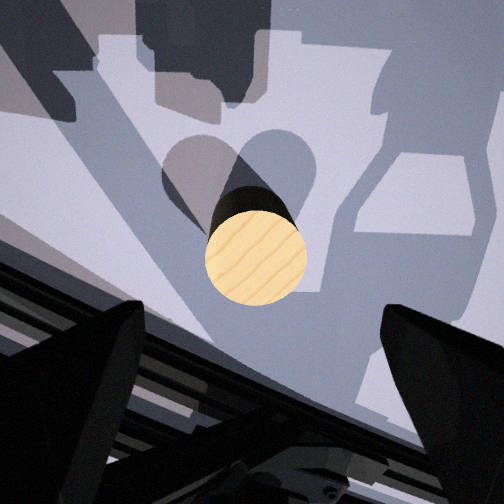

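{"api": "execute_actions", "payload": {
  "actions": [
    {"rows":[[-0.41,1.65,0.90,-0.83,0,1.571,-0.7,0.415,1.231,0.9,-1.24,0,0.45,0.5],[-0.41,1.68,0.875,-0.78,0,1.571,-0.7,0.415,1.231,0.9,-1.24,0,0.45,0.5],[-0.41,1.71,0.852,-0.73,0,1.571,-0.7,0.415,1.231,0.9,-1.24,0,0.45,0.5],[-0.41,1.74,0.83,-0.68,0,1.571,-0.7,0.415,1.231,0.9,-1.24,0,0.45,0.5],[-0.41,1.77,0.81,-0.63,0,1.571,-0.7,0.415,1.231,0.9,-1.24,0,0.45,0.5],[-0.41,1.80,0.794,-0.58,0,1.571,-0.7,0.415,1.231,0.9,-1.24,0,0.45,0.5],[-0.41,1.825,0.781,-0.54,0,1.571,-0.7,0.415,1.231,0.9,-1.24,0,0.45,0.5],[-0.41,1.845,0.772,-0.51,0,1.571,-0.7,0.415,1.231,0.9,-1.24,0,0.45,0.5],[-0.41,1.856,0.767,-0.493,0,1.571,-0.7,0.415,1.231,0.9,-1.24,0,0.45,0.5],[-0.41,1.863,0.764,-0.482,0,1.571,-0.7,0.415,1.231,0.9,-1.24,0,0.45,0.5],[-0.41,1.868,0.762,-0.475,0,1.571,-0.7,0.415,1.231,0.9,-1.24,0,0.45,0.5],[-0.41,1.872,0.76,-0.47,0,1.571,-0.7,0.415,1.231,0.9,-1.24,0,0.45,0.5]],"steps":15}
  ],
  "pictures": false
}}

{"api": "execute_actions", "payload": {
  "actions": [
    {"rows":[[-0.41,1.872,0.76,-0.47,0,1.571,-0.7,0.415,1.238,0.87,-1.202,0,0.45,0.5],[-0.41,1.872,0.76,-0.47,0,1.571,0.28,0.415,1.246,0.84,-1.164,0,0.45,0.5],[-0.41,1.872,0.76,-0.47,0,1.571,0.28,0.415,1.255,0.81,-1.125,0,0.45,0.5],[-0.41,1.872,0.76,-0.47,0,1.571,0.28,0.415,1.265,0.781,-1.086,0,0.45,0.5],[-0.41,1.872,0.76,-0.47,0,1.571,0.28,0.415,1.276,0.752,-1.047,0,0.45,0.5],[-0.41,1.872,0.76,-0.47,0,1.571,0.28,0.415,1.288,0.723,-1.007,0,0.45,0.5],[-0.41,1.872,0.76,-0.47,0,1.571,0.28,0.415,1.301,0.695,-0.967,0,0.45,0.5],[-0.41,1.872,0.76,-0.47,0,1.571,0.28,0.415,1.315,0.667,-0.926,0,0.45,0.5],[-0.41,1.872,0.76,-0.47,0,1.571,0.28,0.415,1.33,0.64,-0.885,0,0.45,0.5],[-0.41,1.872,0.76,-0.47,0,1.571,0.28,0.415,1.346,0.614,-0.845,0,0.45,0.5],[-0.41,1.872,0.76,-0.47,0,1.571,0.28,0.415,1.36,0.593,-0.811,0,0.45,0.5]],"steps":15}
  ],
  "pictures": false
}}

{"api": "execute_actions", "payload": {
  "actions": [
    {"rows":[[-0.41,1.825,0.785,-0.55,0,1.571,0.28,0.415,1.36,0.593,-0.811,0,0.45,-0.7],[-0.41,1.77,0.82,-0.637,0,1.571,0.28,0.415,1.36,0.593,-0.811,0,0.45,-0.7],[-0.41,1.70,0.87,-0.75,0,1.571,0.28,0.415,1.36,0.593,-0.811,0,0.45,-0.7],[-0.41,1.624,0.924,-0.871,0,1.571,0.28,0.415,1.36,0.593,-0.811,0,0.45,-0.7],[-0.41,1.624,0.924,-0.871,0,1.571,0.28,0.415,1.36,0.593,-0.811,0,0.45,-0.7],[-0.41,1.624,0.924,-0.871,0,1.571,0.28,0.415,1.36,0.593,-0.811,0,0.45,-0.7],[-0.41,1.624,0.924,-0.871,0,1.571,0.28,0.415,1.36,0.593,-0.811,0,0.45,-0.7],[-0.41,1.058,0.9,-0.87,0,1.571,0.28,0.415,1.36,0.593,-0.811,0,0.45,-0.7]],"steps":12}
  ]
}}

{"api": "execute_actions", "payload": {
  "actions": [
    {"rows":[[-0.43,1.058,0.8,-0.3,0,1.571,0.9,0.415,1.301,0.695,-0.967,0,0.45,-0.7],[-0.43,1.058,0.8,-0.3,0,1.571,0.9,0.415,1.26,0.8,-1.11,0,0.45,-0.7],[-0.43,1.058,0.8,-0.3,0,1.571,0.9,0.415,1.231,0.9,-1.24,0,0.45,-0.7],[-0.43,1.058,0.672,0.386,0,1.571,0.9,0.415,1.231,0.9,-1.24,0,0.45,-0.7],[-0.43,1.058,0.672,0.386,0,1.571,0.9,0.415,1.231,0.9,-1.24,0,0.45,-0.7],[-0.43,1.058,0.672,0.386,0,1.571,0.9,0.415,1.231,0.9,-1.24,0,0,-0.7],[-0.43,1.058,0.672,0.386,0,1.571,0.9,0.2,1.25,1.25,-1.1,0,0,-0.7],[-0.43,1.058,0.672,0.386,0,1.571,0.9,0.2,1.25,1.25,-1.1,0,0,-0.7],[-0.43,1.058,0.672,0.386,0,1.571,0.9,-0.216,1.3,1.25,-0.6,0,0,-0.7]],"steps":15}
  ],
  "pictures": false
}}

{"api": "execute_actions", "payload": {
  "actions": [
    {"rows":[[-0.43,1.058,0.672,0.386,0,1.571,0.9,-0.216,1.376,1.168,0.208,0,0,-0.7]],"steps":15}
  ],
  "pictures": false
}}

{"api": "execute_actions", "payload": {
  "actions": [
    {"rows":[[-0.43,1.058,0.672,0.386,0,1.571,0.9,-0.216,1.376,1.168,0.208,0,0,-0.7]],"steps":10}
  ],
  "pictures": false
}}

{"api": "execute_actions", "payload": {
  "actions": [
    {"rows":[[-0.43,1.2,0.77,0.44,0,1.571,0.9,-0.216,1.376,1.168,0.208,0,0,-0.7],[-0.43,1.2,0.77,0.44,0,1.571,0.9,-0.216,1.376,1.168,0.208,0,0,-0.7],[-0.43,1.33,0.86,0.48,0,1.571,0.9,-0.216,1.376,1.168,0.208,0,0,-0.7],[-0.43,1.33,0.86,0.48,0,1.571,0.9,-0.216,1.376,1.168,0.208,0,0,-0.7],[-0.43,1.43,0.93,0.51,0,1.571,0.9,-0.216,1.376,1.168,0.208,0,0,-0.7],[-0.43,1.43,0.93,0.51,0,1.571,0.9,-0.216,1.376,1.168,0.208,0,0,-0.7],[-0.43,1.524,1.0,0.537,0,1.571,0.9,-0.216,1.376,1.168,0.208,0,0,-0.7]],"steps":14}
  ],
  "pictures": false
}}

{"api": "execute_actions", "payload": {
  "actions": [
    {"rows":[[-0.43,1.524,1.0,0.537,0,1.571,-0.7,-0.216,1.376,1.168,0.208,0,0,-0.7]],"steps":13}
  ],
  "pictures": false
}}

Scene clock: 750.07 s of 17941.00 s.
left_arm: end_effector_position=(-0.0423, +0.1848, +0.0704) grip_measured=+0.017 end_effector_quat_wxyz=(-0.055, +0.705, -0.046, -0.705) end_effector_velocity=(-0.003, -0.030, -0.005) end_effector_angular_velocity=(-0.134, +0.012, -0.005) | right_arm: end_effector_position=(-0.2312, -0.3318, +0.1615) grip_measured=+0.500 end_effector_quat_wxyz=(+0.490, -0.507, +0.490, +0.512) end_effector_velocity=(-0.002, -0.002, +0.001) end_effector_angular_velocity=(-0.012, +0.018, -0.024)
Joint positions: left_arm=[-0.412  1.864  0.765 -0.483  0.001  1.571  0.04 ] | right_arm=[ 0.413  1.23   0.904 -1.238 -0.002  0.444  0.064]
Joint velocities: left_arm=[ 0.002  0.017 -0.002  0.154 -0.007  0.007 -0.   ] | right_arm=[-0.002 -0.002  0.002 -0.007 -0.022  0.022 -0.   ]
Joint torques (N m, as the arm reports them, + toward a larger angle): left_arm=[ 0.18 -5.07  3.8   0.55  0.08 -0.04] | right_arm=[ 0.09 -3.58  5.8   0.    0.04  0.1 ]
Motor temperatures (°C, as the motors report them): left_arm=[30 42 42 38 28 30] | right_arm=[32 40 41 40 28 29]
Heat: left arm: hottest shoulder 42 °C (+0.0 °C/min); right arm: hottest elbow 41 °C (+1.0 °C/min).
Steps of this call (steps 1 to 15: the robot went on to your last target; steps 16 to 519: nothing new was sent; steps 520 to 534: all 15 steps of this action). Readings (joint positions):
520: left_arm=[-0.412 1.623 0.917 -0.866 0.001 1.571] | right_arm=[0.413 1.230 0.904 -1.238 -0.002 0.046]
521: left_arm=[-0.412 1.630 0.911 -0.844 0.001 1.571] | right_arm=[0.413 1.230 0.904 -1.238 -0.002 0.117]
523: left_arm=[-0.412 1.664 0.888 -0.770 0.001 1.571] | right_arm=[0.413 1.230 0.904 -1.238 -0.002 0.248]
527: left_arm=[-0.412 1.781 0.813 -0.604 0.001 1.571] | right_arm=[0.413 1.230 0.904 -1.238 -0.002 0.403]
534: the state above

Scene clock: 750.57 s of 17941.00 s.
left_arm: end_effector_position=(-0.0425, +0.1828, +0.0699) grip_measured=+0.274 end_effector_quat_wxyz=(-0.051, +0.705, -0.049, -0.705) end_effector_velocity=(-0.001, +0.001, -0.001) end_effector_angular_velocity=(-0.003, -0.007, -0.015) | right_arm: end_effector_position=(-0.2294, -0.3352, +0.0697) grip_measured=+0.500 end_effector_quat_wxyz=(+0.489, -0.512, +0.493, +0.505) end_effector_velocity=(+0.001, -0.003, -0.042) end_effector_angular_velocity=(+0.029, +0.024, +0.005)
Joint positions: left_arm=[-0.412  1.865  0.764 -0.472  0.001  1.571  0.052] | right_arm=[ 0.413  1.351  0.605 -0.835 -0.002  0.447  0.064]
Joint velocities: left_arm=[-0.007 -0.002 -0.007  0.007 -0.007  0.007  0.003] | right_arm=[-0.002  0.056 -0.149  0.242 -0.007 -0.007 -0.   ]
Joint torques (N m, as the arm reports them, + toward a larger angle): left_arm=[ 0.15 -4.93  3.77  0.57  0.08 -0.05] | right_arm=[ 0.2  -3.56  5.67  0.42  0.04  0.11]
Motor temperatures (°C, as the motors report them): left_arm=[30 42 42 38 28 30] | right_arm=[32 40 41 40 28 29]
Heat: left arm: hottest shoulder 42 °C (+0.0 °C/min); right arm: hottest elbow 41 °C (+1.0 °C/min).
Steps of this call (steps 1 to 15: all 15 steps of this action). Readings (joint positions):
1: left_arm=[-0.412 1.864 0.765 -0.479 0.001 1.571] | right_arm=[0.413 1.230 0.901 -1.233 -0.002 0.445]
2: left_arm=[-0.412 1.864 0.765 -0.477 0.001 1.571] | right_arm=[0.413 1.230 0.891 -1.214 -0.002 0.445]
4: left_arm=[-0.412 1.864 0.764 -0.475 0.001 1.571] | right_arm=[0.413 1.235 0.854 -1.158 -0.002 0.446]
8: left_arm=[-0.412 1.865 0.764 -0.473 0.001 1.571] | right_arm=[0.413 1.277 0.744 -1.018 -0.002 0.447]
15: the state above

Scene clock: 750.97 s of 17941.00 s.
left_arm: end_effector_position=(-0.0434, +0.1769, +0.2129) grip_measured=+0.280 end_effector_quat_wxyz=(+0.031, +0.695, -0.131, -0.707) end_effector_velocity=(-0.003, -0.025, +0.446) end_effector_angular_velocity=(-1.802, +0.253, +0.006) | right_arm: end_effector_position=(-0.2309, -0.3326, +0.0685) grip_measured=+0.005 end_effector_quat_wxyz=(+0.491, -0.507, +0.492, +0.510) end_effector_velocity=(-0.001, +0.001, -0.000) end_effector_angular_velocity=(+0.003, +0.010, -0.010)
Joint positions: left_arm=[-0.412  1.387  0.903 -0.856  0.001  1.571  0.053] | right_arm=[ 0.414  1.352  0.6   -0.815 -0.002  0.447  0.039]
Joint velocities: left_arm=[-0.002 -1.819 -0.007  0.007 -0.007 -0.007 -0.   ] | right_arm=[-0.002 -0.002 -0.002  0.007 -0.007  0.007 -0.   ]
Joint torques (N m, as the arm reports them, + toward a larger angle): left_arm=[ 0.19 -5.16  6.19  0.52  0.06 -0.05] | right_arm=[ 0.05 -3.11  4.8   0.33  0.06  0.08]
Motor temperatures (°C, as the motors report them): left_arm=[30 42 42 38 28 30] | right_arm=[32 40 40 40 28 29]
Heat: left arm: hottest shoulder 42 °C (+0.0 °C/min); right arm: hottest shoulder 40 °C (+0.0 °C/min).
Steps of this call (steps 1 to 12: all 12 steps of this action). Readings (joint positions):
1: left_arm=[-0.412 1.862 0.766 -0.483 0.001 1.571] | right_arm=[0.413 1.352 0.602 -0.828 -0.002 0.447]
2: left_arm=[-0.412 1.850 0.776 -0.525 0.001 1.571] | right_arm=[0.413 1.352 0.601 -0.823 -0.002 0.447]
4: left_arm=[-0.412 1.785 0.813 -0.659 0.001 1.571] | right_arm=[0.413 1.352 0.601 -0.817 -0.002 0.447]
8: left_arm=[-0.412 1.621 0.905 -0.803 0.001 1.571] | right_arm=[0.414 1.352 0.601 -0.815 -0.002 0.447]
12: the state above

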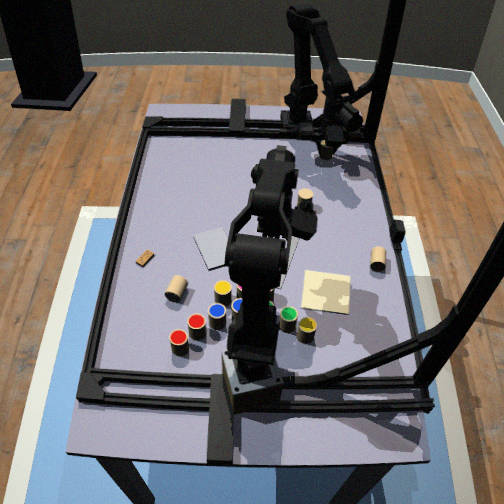

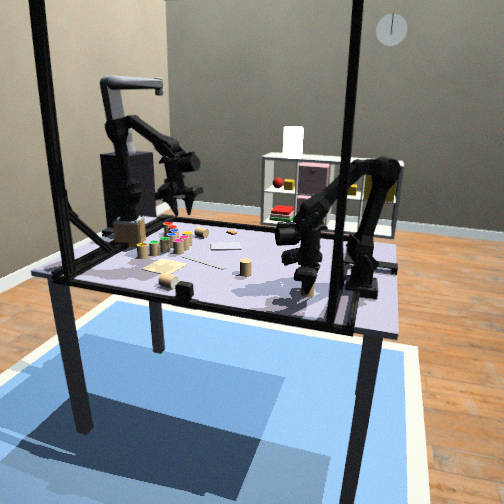

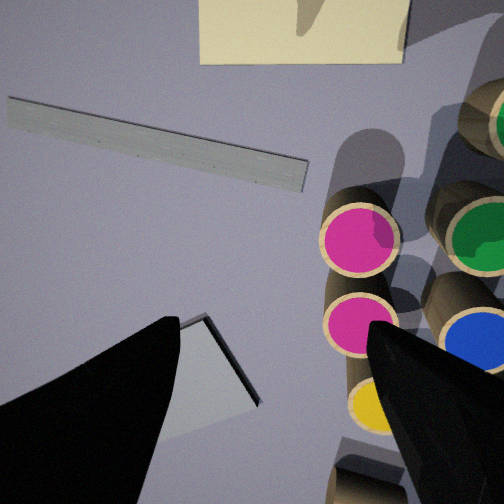

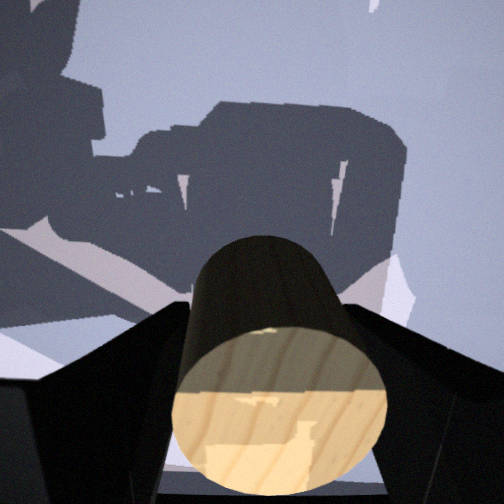

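Scene clock: 751.47 s of 17941.00 s.
left_arm: end_effector_position=(-0.0603, +0.0963, +0.3503) grip_measured=+0.898 end_effector_quat_wxyz=(+0.365, +0.540, -0.456, -0.606) end_effector_velocity=(-0.022, -0.124, +0.399) end_effector_angular_velocity=(-1.882, +0.309, -0.007) | right_arm: end_effector_position=(-0.1944, -0.1863, +0.2484) grip_measured=+0.005 end_effector_quat_wxyz=(+0.582, -0.342, +0.338, +0.655) end_effector_velocity=(+0.321, +0.411, +0.394) end_effector_angular_velocity=(+1.975, +0.011, -0.767)
Joint positions: left_arm=[-0.427  1.067  0.677  0.063  0.001  1.571  0.083] | right_arm=[ 0.087  1.28   1.146 -0.867 -0.004  0.075  0.039]
Joint velocities: left_arm=[-0.002 -0.042 -0.002  1.868  0.007 -0.007  0.001] | right_arm=[-1.214  0.056  0.696  1.311  0.007 -0.535 -0.001]
Joint torques (N m, as the arm reports them, + toward a larger angle): left_arm=[-0.23 -4.1   7.29  2.16  0.04 -0.08] | right_arm=[-0.79 -4.2   8.06  0.93  0.04 -0.08]
Motor temperatures (°C, as the motors report them): left_arm=[30 42 42 38 28 30] | right_arm=[32 40 41 40 28 29]
Heat: left arm: hottest shoulder 42 °C (+0.0 °C/min); right arm: hottest elbow 41 °C (+1.0 °C/min).
Steps of this call (steps 1 to 15: all 15 steps of this action). Readings (joint positions):
1: left_arm=[-0.413 1.324 0.887 -0.815 0.001 1.571] | right_arm=[0.414 1.349 0.611 -0.838 -0.002 0.447]
2: left_arm=[-0.417 1.259 0.863 -0.742 0.001 1.571] | right_arm=[0.414 1.340 0.642 -0.909 -0.002 0.447]
4: left_arm=[-0.424 1.152 0.811 -0.612 0.001 1.571] | right_arm=[0.414 1.300 0.737 -1.034 -0.002 0.447]
8: left_arm=[-0.427 1.072 0.705 -0.371 0.001 1.571] | right_arm=[0.352 1.245 0.919 -1.142 -0.010 0.291]
15: the state above

Scene clock: 751.97 s of 17941.00 s.
left_arm: end_effector_position=(-0.0620, +0.0865, +0.4212) grip_measured=+0.900 end_effector_quat_wxyz=(+0.459, +0.459, -0.538, -0.538) end_effector_velocity=(+0.000, +0.000, +0.004) end_effector_angular_velocity=(-0.011, +0.009, +0.005) | right_arm: end_effector_position=(-0.0820, -0.0640, +0.3802) grip_measured=+0.005 end_effector_quat_wxyz=(+0.754, -0.057, +0.069, +0.650) end_effector_velocity=(+0.008, +0.070, +0.388) end_effector_angular_velocity=(+1.788, -0.280, +0.023)
Joint positions: left_arm=[-0.428  1.059  0.677  0.382  0.001  1.571  0.083] | right_arm=[-0.213  1.377  1.167  0.03   0.002  0.004  0.039]
Joint velocities: left_arm=[-0.002 -0.002  0.002  0.007 -0.007 -0.007  0.   ] | right_arm=[-0.002 -0.002 -0.002  1.81  -0.022 -0.022  0.   ]
Joint torques (N m, as the arm reports them, + toward a larger angle): left_arm=[-0.24 -3.4   7.32  2.25  0.02 -0.09] | right_arm=[-0.19 -6.59  8.    1.8  -0.1  -0.08]
Motor temperatures (°C, as the motors report them): left_arm=[30 42 42 38 28 30] | right_arm=[32 40 41 40 28 29]
Heat: left arm: hottest shoulder 42 °C (+0.0 °C/min); right arm: hottest elbow 41 °C (+1.0 °C/min).
Steps of this call (steps 1 to 15: all 15 steps of this action). Readings (joint positions):
1: left_arm=[-0.427 1.066 0.677 0.126 0.001 1.571] | right_arm=[0.042 1.289 1.159 -0.812 -0.006 0.057]
2: left_arm=[-0.427 1.066 0.677 0.189 0.001 1.571] | right_arm=[-0.009 1.299 1.168 -0.751 -0.006 0.042]
4: left_arm=[-0.427 1.065 0.677 0.296 0.001 1.571] | right_arm=[-0.111 1.329 1.172 -0.643 -0.003 0.024]
8: left_arm=[-0.428 1.059 0.677 0.364 0.001 1.571] | right_arm=[-0.208 1.375 1.167 -0.400 0.004 0.008]
15: the state above

Scene clock: 752.30 s of 17941.00 s.
left_arm: end_effector_position=(-0.0620, +0.0865, +0.4216) grip_measured=+0.900 end_effector_quat_wxyz=(+0.459, +0.458, -0.539, -0.538) end_effector_velocity=(+0.000, -0.000, -0.006) end_effector_angular_velocity=(+0.016, -0.010, +0.005) | right_arm: end_effector_position=(-0.0816, -0.0609, +0.4184) grip_measured=+0.005 end_effector_quat_wxyz=(+0.757, -0.001, +0.003, +0.653) end_effector_velocity=(-0.000, -0.001, +0.021) end_effector_angular_velocity=(+0.091, -0.035, +0.005)
Joint positions: left_arm=[-0.428  1.059  0.677  0.384  0.001  1.571  0.083] | right_arm=[-0.213  1.375  1.167  0.202  0.002  0.003  0.039]
Joint velocities: left_arm=[-0.002  0.002 -0.007 -0.007 -0.007  0.007  0.   ] | right_arm=[-0.002 -0.002 -0.002  0.095 -0.007 -0.022 -0.   ]
Joint torques (N m, as the arm reports them, + toward a larger angle): left_arm=[-0.23 -3.4   7.36  2.18  0.02 -0.1 ] | right_arm=[-0.25 -6.39  7.84  1.53 -0.09 -0.06]
Motor temperatures (°C, as the motors report them): left_arm=[30 42 42 39 28 30] | right_arm=[32 40 41 40 28 29]
Heat: left arm: hottest shoulder 42 °C (+0.0 °C/min); right arm: hottest elbow 41 °C (+0.0 °C/min).
Steps of this call (steps 1 to 10: all 10 steps of this action). Readings (joint positions):
1: left_arm=[-0.428 1.059 0.677 0.382 0.001 1.571] | right_arm=[-0.213 1.377 1.167 0.085 0.002 0.003]
2: left_arm=[-0.428 1.059 0.677 0.383 0.001 1.571] | right_arm=[-0.213 1.377 1.167 0.127 0.002 0.003]
4: left_arm=[-0.428 1.059 0.677 0.384 0.001 1.571] | right_arm=[-0.213 1.375 1.167 0.172 0.002 0.003]
8: left_arm=[-0.428 1.059 0.677 0.384 0.001 1.571] | right_arm=[-0.213 1.375 1.167 0.193 0.002 0.003]
10: the state above

Scene clock: 752.77 s of 17941.00 s.
left_arm: end_effector_position=(-0.0788, -0.0189, +0.4139) grip_measured=+0.900 end_effector_quat_wxyz=(+0.456, +0.462, -0.536, -0.540) end_effector_velocity=(-0.007, -0.013, +0.033) end_effector_angular_velocity=(-0.103, +0.024, -0.015) | right_arm: end_effector_position=(-0.0815, -0.0608, +0.4190) grip_measured=+0.005 end_effector_quat_wxyz=(+0.757, +0.000, +0.002, +0.653) end_effector_velocity=(-0.002, -0.002, +0.000) end_effector_angular_velocity=(-0.006, -0.021, +0.010)
Joint positions: left_arm=[-0.428  1.518  0.979  0.529  0.001  1.571  0.083] | right_arm=[-0.213  1.375  1.167  0.205  0.002  0.003  0.039]
Joint velocities: left_arm=[-0.007  0.042  0.081  0.066  0.007 -0.007  0.   ] | right_arm=[ 0.002 -0.007 -0.002 -0.007 -0.007 -0.022 -0.   ]
Joint torques (N m, as the arm reports them, + toward a larger angle): left_arm=[-0.19 -6.1   9.52  2.38  0.01 -0.1 ] | right_arm=[-0.3  -6.37  7.88  1.6  -0.09 -0.07]
Motor temperatures (°C, as the motors report them): left_arm=[30 42 42 39 28 30] | right_arm=[32 40 41 40 28 29]
Heat: left arm: hottest shoulder 42 °C (+0.0 °C/min); right arm: hottest elbow 41 °C (+0.0 °C/min).
Steps of this call (steps 1 to 14: all 14 steps of this action). Readings (joint positions):
1: left_arm=[-0.428 1.079 0.688 0.392 0.001 1.571] | right_arm=[-0.213 1.375 1.167 0.204 0.002 0.003]
2: left_arm=[-0.428 1.109 0.710 0.413 0.001 1.571] | right_arm=[-0.213 1.375 1.167 0.204 0.002 0.003]
4: left_arm=[-0.428 1.211 0.783 0.449 0.001 1.571] | right_arm=[-0.213 1.375 1.167 0.204 0.002 0.003]
8: left_arm=[-0.428 1.418 0.927 0.509 0.001 1.571] | right_arm=[-0.213 1.375 1.167 0.205 0.002 0.003]
14: the state above

Scene clock: 753.20 s of 17941.00 s.
left_arm: end_effector_position=(-0.0790, -0.0201, +0.4214) grip_measured=+0.029 end_effector_quat_wxyz=(+0.461, +0.456, -0.540, -0.536) end_effector_velocity=(+0.000, +0.001, -0.002) end_effector_angular_velocity=(+0.008, +0.006, +0.005) | right_arm: end_effector_position=(-0.0815, -0.0608, +0.4188) grip_measured=+0.005 end_effector_quat_wxyz=(+0.757, -0.000, +0.002, +0.653) end_effector_velocity=(+0.002, -0.001, -0.002) end_effector_angular_velocity=(-0.010, -0.021, +0.000)
Joint positions: left_arm=[-0.428  1.519  0.993  0.537  0.001  1.571  0.04 ] | right_arm=[-0.213  1.375  1.167  0.205  0.002  0.003  0.039]
Joint velocities: left_arm=[-0.002 -0.002 -0.002 -0.007 -0.007 -0.007 -0.   ] | right_arm=[-0.007 -0.002 -0.002 -0.007 -0.007 -0.022  0.   ]
Joint torques (N m, as the arm reports them, + toward a larger angle): left_arm=[-0.21 -5.6   8.7   2.02  0.02 -0.1 ] | right_arm=[-0.21 -6.37  7.81  1.65 -0.08 -0.06]
Motor temperatures (°C, as the motors report them): left_arm=[30 42 42 39 28 30] | right_arm=[32 40 41 40 28 29]
Heat: left arm: hottest shoulder 42 °C (+0.0 °C/min); right arm: hottest elbow 41 °C (+0.0 °C/min).
Steps of this call (steps 1 to 13: all 13 steps of this action). Readings (joint positions):
1: left_arm=[-0.428 1.519 0.982 0.531 0.001 1.571] | right_arm=[-0.213 1.375 1.167 0.205 0.002 0.003]
2: left_arm=[-0.428 1.519 0.985 0.533 0.001 1.571] | right_arm=[-0.213 1.375 1.167 0.205 0.002 0.003]
4: left_arm=[-0.428 1.519 0.990 0.536 0.001 1.571] | right_arm=[-0.213 1.375 1.167 0.205 0.002 0.003]
8: left_arm=[-0.428 1.519 0.992 0.537 0.001 1.571] | right_arm=[-0.213 1.375 1.167 0.205 0.002 0.003]
13: the state above


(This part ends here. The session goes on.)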